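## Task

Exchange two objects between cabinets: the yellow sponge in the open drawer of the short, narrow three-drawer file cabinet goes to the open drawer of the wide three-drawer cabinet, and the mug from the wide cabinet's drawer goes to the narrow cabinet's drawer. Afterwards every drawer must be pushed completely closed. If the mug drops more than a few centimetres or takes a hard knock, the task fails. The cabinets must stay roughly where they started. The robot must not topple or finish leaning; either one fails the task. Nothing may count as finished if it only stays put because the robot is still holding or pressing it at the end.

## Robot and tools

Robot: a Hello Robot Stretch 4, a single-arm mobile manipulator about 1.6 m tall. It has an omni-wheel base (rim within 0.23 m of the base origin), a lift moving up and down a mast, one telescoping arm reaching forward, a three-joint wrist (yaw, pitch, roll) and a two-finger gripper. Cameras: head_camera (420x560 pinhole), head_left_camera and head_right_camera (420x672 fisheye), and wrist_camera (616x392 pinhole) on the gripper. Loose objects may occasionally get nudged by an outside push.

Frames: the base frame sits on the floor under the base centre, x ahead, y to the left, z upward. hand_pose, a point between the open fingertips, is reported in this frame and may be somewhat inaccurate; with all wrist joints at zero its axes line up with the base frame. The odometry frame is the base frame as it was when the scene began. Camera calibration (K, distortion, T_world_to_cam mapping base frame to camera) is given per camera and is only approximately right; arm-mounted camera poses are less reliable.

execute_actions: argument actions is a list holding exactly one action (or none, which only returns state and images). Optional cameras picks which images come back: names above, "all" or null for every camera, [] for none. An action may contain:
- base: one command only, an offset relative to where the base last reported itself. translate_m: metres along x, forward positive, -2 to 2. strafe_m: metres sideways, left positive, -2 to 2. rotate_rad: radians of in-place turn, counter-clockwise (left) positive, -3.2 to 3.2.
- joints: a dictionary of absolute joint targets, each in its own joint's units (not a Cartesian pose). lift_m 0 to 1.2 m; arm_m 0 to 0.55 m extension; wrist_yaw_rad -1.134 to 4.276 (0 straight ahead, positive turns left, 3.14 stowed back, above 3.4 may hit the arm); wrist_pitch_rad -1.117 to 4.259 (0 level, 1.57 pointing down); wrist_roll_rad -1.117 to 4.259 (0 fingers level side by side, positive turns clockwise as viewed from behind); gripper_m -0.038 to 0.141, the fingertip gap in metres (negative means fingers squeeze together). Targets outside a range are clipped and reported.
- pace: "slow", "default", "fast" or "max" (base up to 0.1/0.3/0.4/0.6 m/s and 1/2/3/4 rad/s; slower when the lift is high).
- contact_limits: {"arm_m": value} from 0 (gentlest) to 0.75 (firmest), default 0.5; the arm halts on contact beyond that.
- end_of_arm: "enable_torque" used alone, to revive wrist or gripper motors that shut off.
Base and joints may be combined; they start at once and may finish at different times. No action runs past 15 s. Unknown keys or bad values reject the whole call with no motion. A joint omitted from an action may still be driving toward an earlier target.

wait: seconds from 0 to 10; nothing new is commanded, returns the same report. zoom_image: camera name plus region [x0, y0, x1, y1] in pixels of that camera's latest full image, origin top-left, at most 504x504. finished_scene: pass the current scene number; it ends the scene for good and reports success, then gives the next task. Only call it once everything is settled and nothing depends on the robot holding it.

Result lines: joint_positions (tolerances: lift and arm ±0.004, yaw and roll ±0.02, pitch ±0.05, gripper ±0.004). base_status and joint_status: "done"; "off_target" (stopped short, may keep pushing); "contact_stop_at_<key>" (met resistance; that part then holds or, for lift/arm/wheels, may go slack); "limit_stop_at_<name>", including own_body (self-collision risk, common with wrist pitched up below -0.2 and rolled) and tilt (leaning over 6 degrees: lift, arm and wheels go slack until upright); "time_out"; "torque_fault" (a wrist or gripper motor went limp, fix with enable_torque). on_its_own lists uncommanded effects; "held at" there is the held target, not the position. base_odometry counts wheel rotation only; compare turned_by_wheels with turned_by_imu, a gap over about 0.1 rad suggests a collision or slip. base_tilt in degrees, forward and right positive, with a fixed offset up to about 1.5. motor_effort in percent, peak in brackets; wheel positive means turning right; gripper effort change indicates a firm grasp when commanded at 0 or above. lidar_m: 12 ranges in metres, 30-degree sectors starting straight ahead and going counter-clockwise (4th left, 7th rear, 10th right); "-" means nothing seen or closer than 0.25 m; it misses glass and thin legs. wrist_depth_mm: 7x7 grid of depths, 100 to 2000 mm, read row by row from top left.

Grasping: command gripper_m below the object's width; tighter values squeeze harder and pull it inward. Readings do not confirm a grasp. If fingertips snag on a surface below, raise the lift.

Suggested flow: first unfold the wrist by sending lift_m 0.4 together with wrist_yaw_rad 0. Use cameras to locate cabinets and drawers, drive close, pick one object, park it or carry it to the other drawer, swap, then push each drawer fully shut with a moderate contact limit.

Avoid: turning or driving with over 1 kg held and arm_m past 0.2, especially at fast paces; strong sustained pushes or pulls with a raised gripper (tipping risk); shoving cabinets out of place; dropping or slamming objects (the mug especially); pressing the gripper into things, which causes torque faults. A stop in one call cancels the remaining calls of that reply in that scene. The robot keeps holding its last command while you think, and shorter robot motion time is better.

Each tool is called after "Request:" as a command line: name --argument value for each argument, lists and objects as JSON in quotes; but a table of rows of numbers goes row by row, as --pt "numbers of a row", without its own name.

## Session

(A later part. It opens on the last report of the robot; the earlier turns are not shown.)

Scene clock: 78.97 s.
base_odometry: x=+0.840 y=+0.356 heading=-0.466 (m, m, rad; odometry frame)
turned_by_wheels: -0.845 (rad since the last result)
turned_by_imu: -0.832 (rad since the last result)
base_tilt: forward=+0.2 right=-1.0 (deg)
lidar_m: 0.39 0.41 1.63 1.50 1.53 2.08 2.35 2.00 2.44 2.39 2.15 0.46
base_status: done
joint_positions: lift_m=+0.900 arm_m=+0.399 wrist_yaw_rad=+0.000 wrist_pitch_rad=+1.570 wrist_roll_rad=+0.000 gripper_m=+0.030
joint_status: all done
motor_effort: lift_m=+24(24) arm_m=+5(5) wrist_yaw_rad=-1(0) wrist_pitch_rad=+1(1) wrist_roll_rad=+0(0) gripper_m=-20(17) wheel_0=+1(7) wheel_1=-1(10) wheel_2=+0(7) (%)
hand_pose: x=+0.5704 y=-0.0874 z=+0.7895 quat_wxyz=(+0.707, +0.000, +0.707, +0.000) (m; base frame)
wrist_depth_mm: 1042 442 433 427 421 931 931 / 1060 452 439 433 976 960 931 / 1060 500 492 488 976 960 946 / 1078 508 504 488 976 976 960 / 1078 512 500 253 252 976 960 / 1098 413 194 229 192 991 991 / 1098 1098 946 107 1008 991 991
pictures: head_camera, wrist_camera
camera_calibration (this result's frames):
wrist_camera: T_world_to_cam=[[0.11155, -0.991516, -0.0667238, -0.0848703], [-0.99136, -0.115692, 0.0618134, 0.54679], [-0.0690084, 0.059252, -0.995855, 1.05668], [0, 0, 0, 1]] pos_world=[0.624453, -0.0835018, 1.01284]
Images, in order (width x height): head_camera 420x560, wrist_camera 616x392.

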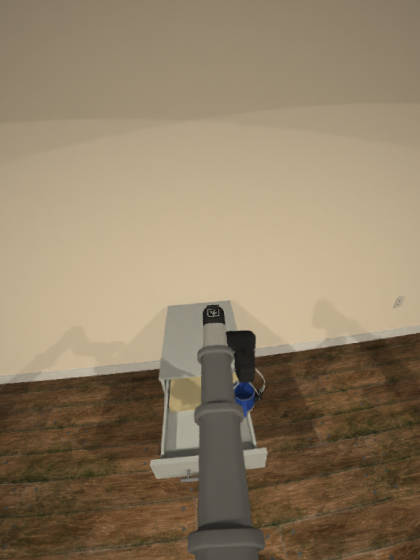

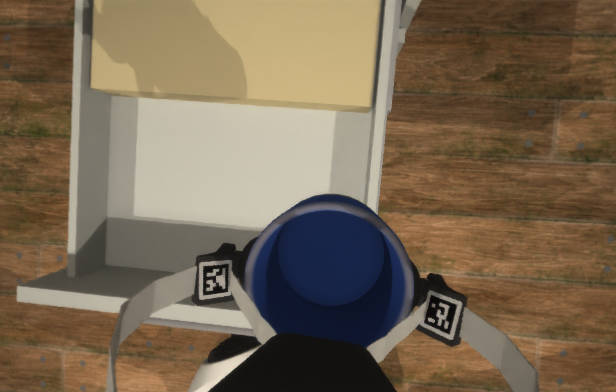

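Request:
execute_actions --actions '[{"base":{"rotate_rad":0.1},"joints":{"arm_m":0.435}}]' --cameras '[]'

Request:
execute_actions --actions '[{"base":{"strafe_m":0.075},"joints":{"lift_m":0.8}}]' --cameras '["wrist_camera"]'

Scene clock: 80.57 s.
base_odometry: x=+0.840 y=+0.356 heading=-0.367 (m, m, rad; odometry frame)
turned_by_wheels: +0.100 (rad since the last result)
turned_by_imu: +0.099 (rad since the last result)
base_tilt: forward=+0.1 right=-1.0 (deg)
lidar_m: 0.40 0.45 1.58 1.49 2.10 2.31 2.35 1.99 2.53 2.39 1.93 0.43
base_status: done
joint_positions: lift_m=+0.900 arm_m=+0.434 wrist_yaw_rad=+0.000 wrist_pitch_rad=+1.570 wrist_roll_rad=+0.000 gripper_m=+0.030
joint_status: all done
motor_effort: lift_m=+24(24) arm_m=+5(4) wrist_yaw_rad=-1(1) wrist_pitch_rad=+0(1) wrist_roll_rad=+1(0) gripper_m=-19(18) wheel_0=+0(5) wheel_1=+0(2) wheel_2=-1(6) (%)
hand_pose: x=+0.6054 y=-0.0874 z=+0.7895 quat_wxyz=(+0.707, +0.000, +0.707, +0.000) (m; base frame)
wrist_depth_mm: 1042 1008 433 357 347 342 931 / 1042 445 439 430 421 946 931 / 1060 504 492 480 427 960 931 / 1078 504 500 488 477 960 960 / 1098 517 500 254 253 976 960 / 1098 413 194 229 193 991 991 / 1118 1098 878 107 415 991 976
pictures: none
No camera images: the call's "cameras" was empty. Leave "cameras" out to get every camera's image.

Scene clock: 82.00 s.
base_odometry: x=+0.867 y=+0.426 heading=-0.367 (m, m, rad; odometry frame)
turned_by_wheels: +0.000 (rad since the last result)
turned_by_imu: +0.001 (rad since the last result)
base_tilt: forward=+0.2 right=-1.0 (deg)
lidar_m: 0.39 0.44 1.49 1.42 2.05 2.19 2.35 2.02 2.62 2.48 1.94 0.43
base_status: done
joint_positions: lift_m=+0.800 arm_m=+0.434 wrist_yaw_rad=+0.000 wrist_pitch_rad=+1.570 wrist_roll_rad=+0.000 gripper_m=+0.030
joint_status: all done
motor_effort: lift_m=+19(23) arm_m=+5(5) wrist_yaw_rad=+0(0) wrist_pitch_rad=+1(2) wrist_roll_rad=+1(1) gripper_m=-18(21) wheel_0=+0(9) wheel_1=-2(9) wheel_2=-1(1) (%)
hand_pose: x=+0.6054 y=-0.0874 z=+0.6898 quat_wxyz=(+0.707, +0.000, +0.707, +0.000) (m; base frame)
wrist_depth_mm: 946 917 336 329 322 315 312 / 960 917 342 332 325 320 317 / 960 931 394 384 332 324 320 / 976 404 399 387 379 373 854 / 991 410 397 254 252 379 866 / 1008 355 193 230 192 327 878 / 1008 325 359 107 389 327 904
pictures: wrist_camera
camera_calibration (this result's frames):
wrist_camera: T_world_to_cam=[[0.111443, -0.991528, -0.0667346, -0.0953473], [-0.991366, -0.115591, 0.0619094, 0.58756], [-0.0690988, 0.059259, -0.995848, 0.959932], [0, 0, 0, 1]] pos_world=[0.659443, -0.0835073, 0.913208]
Images, in order (width x height): wrist_camera 616x392.

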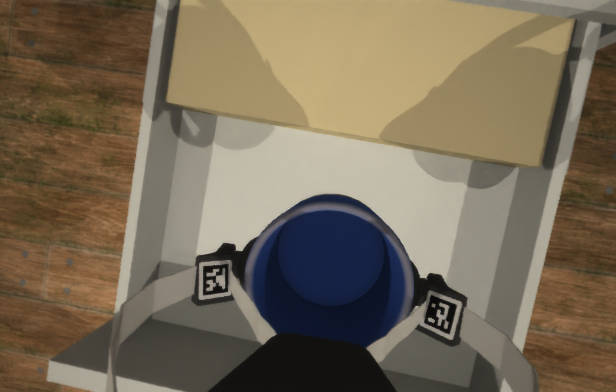

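Good position.

Request:
execute_actions --actions '[{"joints":{"lift_m":0.686},"pace":"slow"}]' --cameras '[]'

Request:
execute_actions --actions '[{"joints":{"gripper_m":0.13}}]' --cameras '[]'

Request:
execute_actions --actions '[{"joints":{"lift_m":0.8}}]' --cameras '["wrist_camera"]'

Request:
execute_actions --actions '[{"base":{"strafe_m":-0.07},"joints":{"arm_m":0.08,"wrist_yaw_rad":3.14,"gripper_m":0.05}}]' --cameras '[]'

Request:
execute_actions --actions '[{"joints":{"wrist_pitch_rad":1.0,"lift_m":0.42}}]' --cameras '["head_camera"]'

Scene clock: 85.13 s.
base_odometry: x=+0.867 y=+0.426 heading=-0.367 (m, m, rad; odometry frame)
turned_by_wheels: +0.000 (rad since the last result)
turned_by_imu: +0.001 (rad since the last result)
base_tilt: forward=+0.2 right=-1.0 (deg)
lidar_m: 0.39 0.46 1.49 1.43 2.05 2.18 2.34 2.03 2.60 2.46 1.93 0.43
base_status: not commanded
joint_positions: lift_m=+0.686 arm_m=+0.434 wrist_yaw_rad=+0.000 wrist_pitch_rad=+1.570 wrist_roll_rad=+0.000 gripper_m=+0.030
joint_status: all done
motor_effort: lift_m=+19(21) arm_m=+5(4) wrist_yaw_rad=+0(0) wrist_pitch_rad=+1(1) wrist_roll_rad=+0(1) gripper_m=-19(19) wheel_0=+1(0) wheel_1=-2(2) wheel_2=-1(1) (%)
hand_pose: x=+0.6054 y=-0.0874 z=+0.5759 quat_wxyz=(+0.707, +0.000, +0.707, +0.000) (m; base frame)
wrist_depth_mm: 820 226 223 219 213 210 207 / 243 254 225 220 216 212 209 / 253 282 278 272 268 220 211 / 250 286 281 274 271 266 260 / 260 290 282 254 252 267 264 / 258 291 194 230 193 267 266 / 268 297 293 107 277 273 260
pictures: none
No camera images: the call's "cameras" was empty. Leave "cameras" out to get every camera's image.

Scene clock: 87.07 s.
base_odometry: x=+0.867 y=+0.426 heading=-0.367 (m, m, rad; odometry frame)
turned_by_wheels: +0.000 (rad since the last result)
turned_by_imu: +0.001 (rad since the last result)
base_tilt: forward=+0.1 right=-1.0 (deg)
lidar_m: 0.40 0.47 1.50 1.42 2.04 2.20 2.36 2.04 2.61 2.47 1.94 0.42
base_status: not commanded
joint_positions: lift_m=+0.686 arm_m=+0.434 wrist_yaw_rad=+0.000 wrist_pitch_rad=+1.570 wrist_roll_rad=+0.000 gripper_m=+0.130
joint_status: all done
motor_effort: lift_m=+19(19) arm_m=+5(5) wrist_yaw_rad=+0(0) wrist_pitch_rad=+1(1) wrist_roll_rad=+0(1) gripper_m=+1(21) wheel_0=+1(1) wheel_1=-2(2) wheel_2=-1(1) (%)
hand_pose: x=+0.6054 y=-0.0874 z=+0.5759 quat_wxyz=(+0.707, +0.000, +0.707, +0.000) (m; base frame)
wrist_depth_mm: 820 227 224 219 213 211 208 / 244 253 226 220 216 212 210 / 251 283 279 273 267 217 211 / 252 286 282 274 271 266 262 / 260 293 228 270 267 270 264 / 260 293 287 229 215 200 266 / 270 298 293 107 278 273 265
pictures: none
No camera images: the call's "cameras" was empty. Leave "cameras" out to get every camera's image.

Scene clock: 88.57 s.
base_odometry: x=+0.867 y=+0.426 heading=-0.367 (m, m, rad; odometry frame)
turned_by_wheels: +0.000 (rad since the last result)
turned_by_imu: +0.001 (rad since the last result)
base_tilt: forward=+0.0 right=-0.9 (deg)
lidar_m: 0.39 0.45 1.47 1.41 2.06 2.19 2.35 2.04 2.60 2.46 1.94 0.43
base_status: not commanded
joint_positions: lift_m=+0.800 arm_m=+0.434 wrist_yaw_rad=+0.000 wrist_pitch_rad=+1.570 wrist_roll_rad=+0.000 gripper_m=+0.130
joint_status: all done
motor_effort: lift_m=+23(25) arm_m=+4(5) wrist_yaw_rad=-1(0) wrist_pitch_rad=-1(1) wrist_roll_rad=+0(1) gripper_m=+0(1) wheel_0=+0(1) wheel_1=-2(2) wheel_2=-1(1) (%)
hand_pose: x=+0.6054 y=-0.0874 z=+0.6895 quat_wxyz=(+0.707, +0.000, +0.707, +0.000) (m; base frame)
wrist_depth_mm: 946 931 338 330 322 319 310 / 946 917 340 332 327 320 317 / 960 931 394 384 332 324 324 / 960 404 399 387 384 375 866 / 976 399 397 384 382 379 866 / 991 373 410 397 387 201 878 / 1008 322 359 107 394 370 891
pictures: wrist_camera
camera_calibration (this result's frames):
wrist_camera: T_world_to_cam=[[0.111443, -0.991528, -0.0667346, -0.0953691], [-0.991366, -0.115591, 0.0619094, 0.587587], [-0.0690988, 0.059259, -0.995848, 0.959619], [0, 0, 0, 1]] pos_world=[0.65945, -0.0835073, 0.912893]
Images, in order (width x height): wrist_camera 616x392.

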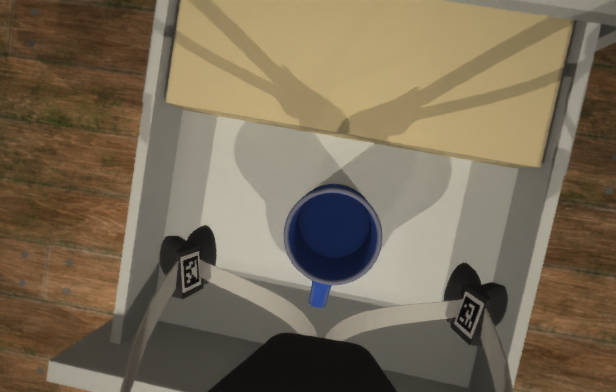

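Scene clock: 91.00 s.
base_odometry: x=+0.842 y=+0.360 heading=-0.367 (m, m, rad; odometry frame)
turned_by_wheels: +0.000 (rad since the last result)
turned_by_imu: +0.001 (rad since the last result)
base_tilt: forward=+0.1 right=-0.9 (deg)
lidar_m: 0.40 0.45 1.57 1.48 2.11 2.29 2.34 2.00 2.51 2.40 1.94 0.45
base_status: done
joint_positions: lift_m=+0.800 arm_m=+0.081 wrist_yaw_rad=+3.140 wrist_pitch_rad=+1.570 wrist_roll_rad=+0.000 gripper_m=+0.050
joint_status: all done
motor_effort: lift_m=+23(23) arm_m=-5(5) wrist_yaw_rad=+2(8) wrist_pitch_rad=+1(2) wrist_roll_rad=+0(1) gripper_m=-2(0) wheel_0=-1(6) wheel_1=+1(5) wheel_2=+0(1) (%)
hand_pose: x=+0.2517 y=+0.0874 z=+0.6895 quat_wxyz=(+0.001, -0.707, +0.001, +0.707) (m; base frame)
wrist_depth_mm: 946 931 691 676 676 866 842 / 960 946 699 683 676 878 854 / 960 917 931 691 878 866 854 / 960 960 931 917 904 891 866 / 991 960 946 917 891 891 878 / 991 976 946 931 190 891 878 / 415 404 960 107 917 904 891
pictures: none
No camera images: the call's "cameras" was empty. Leave "cameras" out to get every camera's image.

Scene clock: 93.53 s.
base_odometry: x=+0.842 y=+0.360 heading=-0.367 (m, m, rad; odometry frame)
turned_by_wheels: +0.000 (rad since the last result)
turned_by_imu: +0.001 (rad since the last result)
base_tilt: forward=-0.1 right=-1.0 (deg)
lidar_m: 0.40 0.47 1.55 1.49 2.09 2.28 2.36 2.00 2.54 2.39 1.93 0.42
base_status: not commanded
joint_positions: lift_m=+0.420 arm_m=+0.081 wrist_yaw_rad=+3.140 wrist_pitch_rad=+1.001 wrist_roll_rad=+0.000 gripper_m=+0.050
joint_status: all done
motor_effort: lift_m=+18(21) arm_m=-5(5) wrist_yaw_rad=+0(1) wrist_pitch_rad=-4(6) wrist_roll_rad=+0(0) gripper_m=-4(3) wheel_0=-1(1) wheel_1=+1(1) wheel_2=+0(0) (%)
hand_pose: x=+0.0963 y=+0.0877 z=+0.3554 quat_wxyz=(+0.001, -0.480, +0.000, +0.877) (m; base frame)
wrist_depth_mm: 854 301 878 854 854 854 854 / 778 366 480 778 768 768 778 / 699 445 439 445 683 715 707 / 661 413 407 410 407 654 647 / 597 382 379 379 379 603 597 / 554 351 343 349 189 559 564 / 525 329 334 107 517 517 525
pictures: head_camera
Images, in order (width x height): head_camera 420x560.

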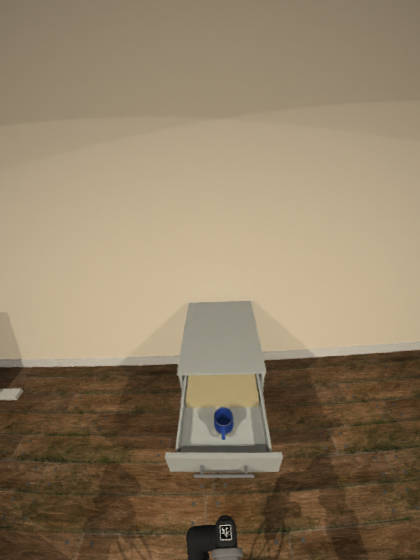

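Request:
execute_actions --actions '[{"base":{"translate_m":0.1},"joints":{"arm_m":0.55},"contact_limits":{"arm_m":0.3},"pace":"slow"}]' --cameras '[]'

Scene clock: 98.90 s.
base_odometry: x=+0.935 y=+0.325 heading=-0.366 (m, m, rad; odometry frame)
turned_by_wheels: +0.001 (rad since the last result)
turned_by_imu: +0.007 (rad since the last result)
base_tilt: forward=+0.2 right=-1.1 (deg)
lidar_m: 0.66 1.33 1.56 1.49 2.17 2.24 2.45 2.09 2.52 2.41 1.79 0.69
base_status: done
joint_positions: lift_m=+0.420 arm_m=+0.486 wrist_yaw_rad=+3.145 wrist_pitch_rad=+1.000 wrist_roll_rad=+0.000 gripper_m=+0.050
joint_status: arm_m contact_stop (moved +0.406 of +0.469)
on_its_own: arm_m is slack since a contact_stop (your +0.550 is given up); wrist_yaw_rad is at rest, and its effort (-15) is outside its rest range (-13 to +13)
motor_effort: lift_m=+16(18) arm_m=+0(17) wrist_yaw_rad=-15(46) wrist_pitch_rad=+1(11) wrist_roll_rad=+0(1) gripper_m=-1(4) wheel_0=+4(7) wheel_1=+4(8) wheel_2=-1(8) (%)
contact_limits: arm_m 0.3
hand_pose: x=+0.5011 y=+0.0869 z=+0.3558 quat_wxyz=(-0.001, -0.479, -0.001, +0.878) (m; base frame)
wrist_depth_mm: 854 866 554 539 554 866 866 / 778 778 580 521 574 788 768 / 715 715 691 627 699 707 707 / 640 661 647 647 654 647 654 / 609 609 603 609 603 603 603 / 564 564 549 559 190 564 559 / 525 521 535 107 525 517 521
pictures: none
No camera images: the call's "cameras" was empty. Leave "cameras" out to get every camera's image.

Request:
execute_actions --actions '[{"joints":{"arm_m":0.25}}]' --cameras '["head_camera"]'

Request:
zoom_image --camera "head_camera" --region '[150, 330, 300, 470]'

Scene clock: 103.13 s.
base_odometry: x=+0.936 y=+0.325 heading=-0.367 (m, m, rad; odometry frame)
turned_by_wheels: -0.001 (rad since the last result)
turned_by_imu: +0.001 (rad since the last result)
base_tilt: forward=+0.0 right=-1.1 (deg)
lidar_m: 0.65 1.32 1.56 1.50 2.18 2.24 2.46 2.08 2.53 2.39 1.79 0.68
base_status: not commanded
joint_positions: lift_m=+0.420 arm_m=+0.251 wrist_yaw_rad=+3.140 wrist_pitch_rad=+1.001 wrist_roll_rad=+0.000 gripper_m=+0.050
joint_status: all done
motor_effort: lift_m=+18(18) arm_m=-5(6) wrist_yaw_rad=-1(13) wrist_pitch_rad=-4(4) wrist_roll_rad=+0(0) gripper_m=-4(3) wheel_0=+0(4) wheel_1=+0(3) wheel_2=-1(1) (%)
hand_pose: x=+0.2663 y=+0.0877 z=+0.3555 quat_wxyz=(+0.001, -0.480, +0.000, +0.877) (m; base frame)
wrist_depth_mm: 854 854 517 539 854 866 866 / 768 768 488 484 488 768 778 / 707 473 442 442 445 707 707 / 654 634 413 410 424 654 647 / 609 609 407 402 549 603 603 / 564 564 549 559 190 564 559 / 525 517 535 107 521 517 521
pictures: head_camera
Images, in order (width x height): head_camera 420x560.

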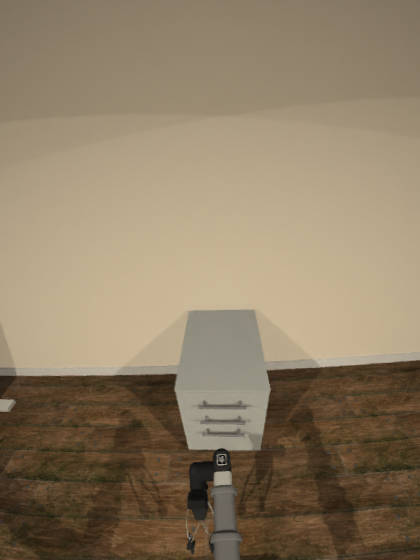

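Region (150, 330, 300, 470) of head_camera's 420x560 image, scaled by 3.360, with more detail than that image has; it fills the top 470 rows of this view, and the rest is white.

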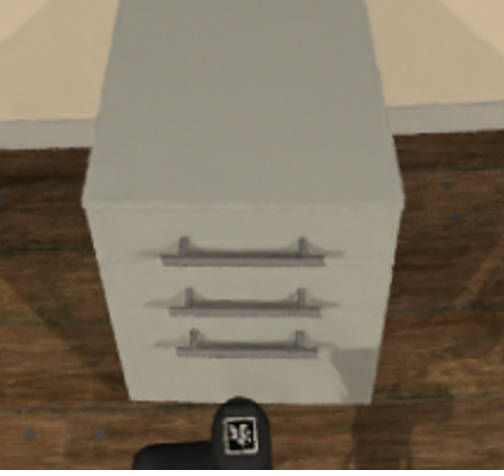

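Request:
finished_scene --scene 2

The scene is finished: the task was done.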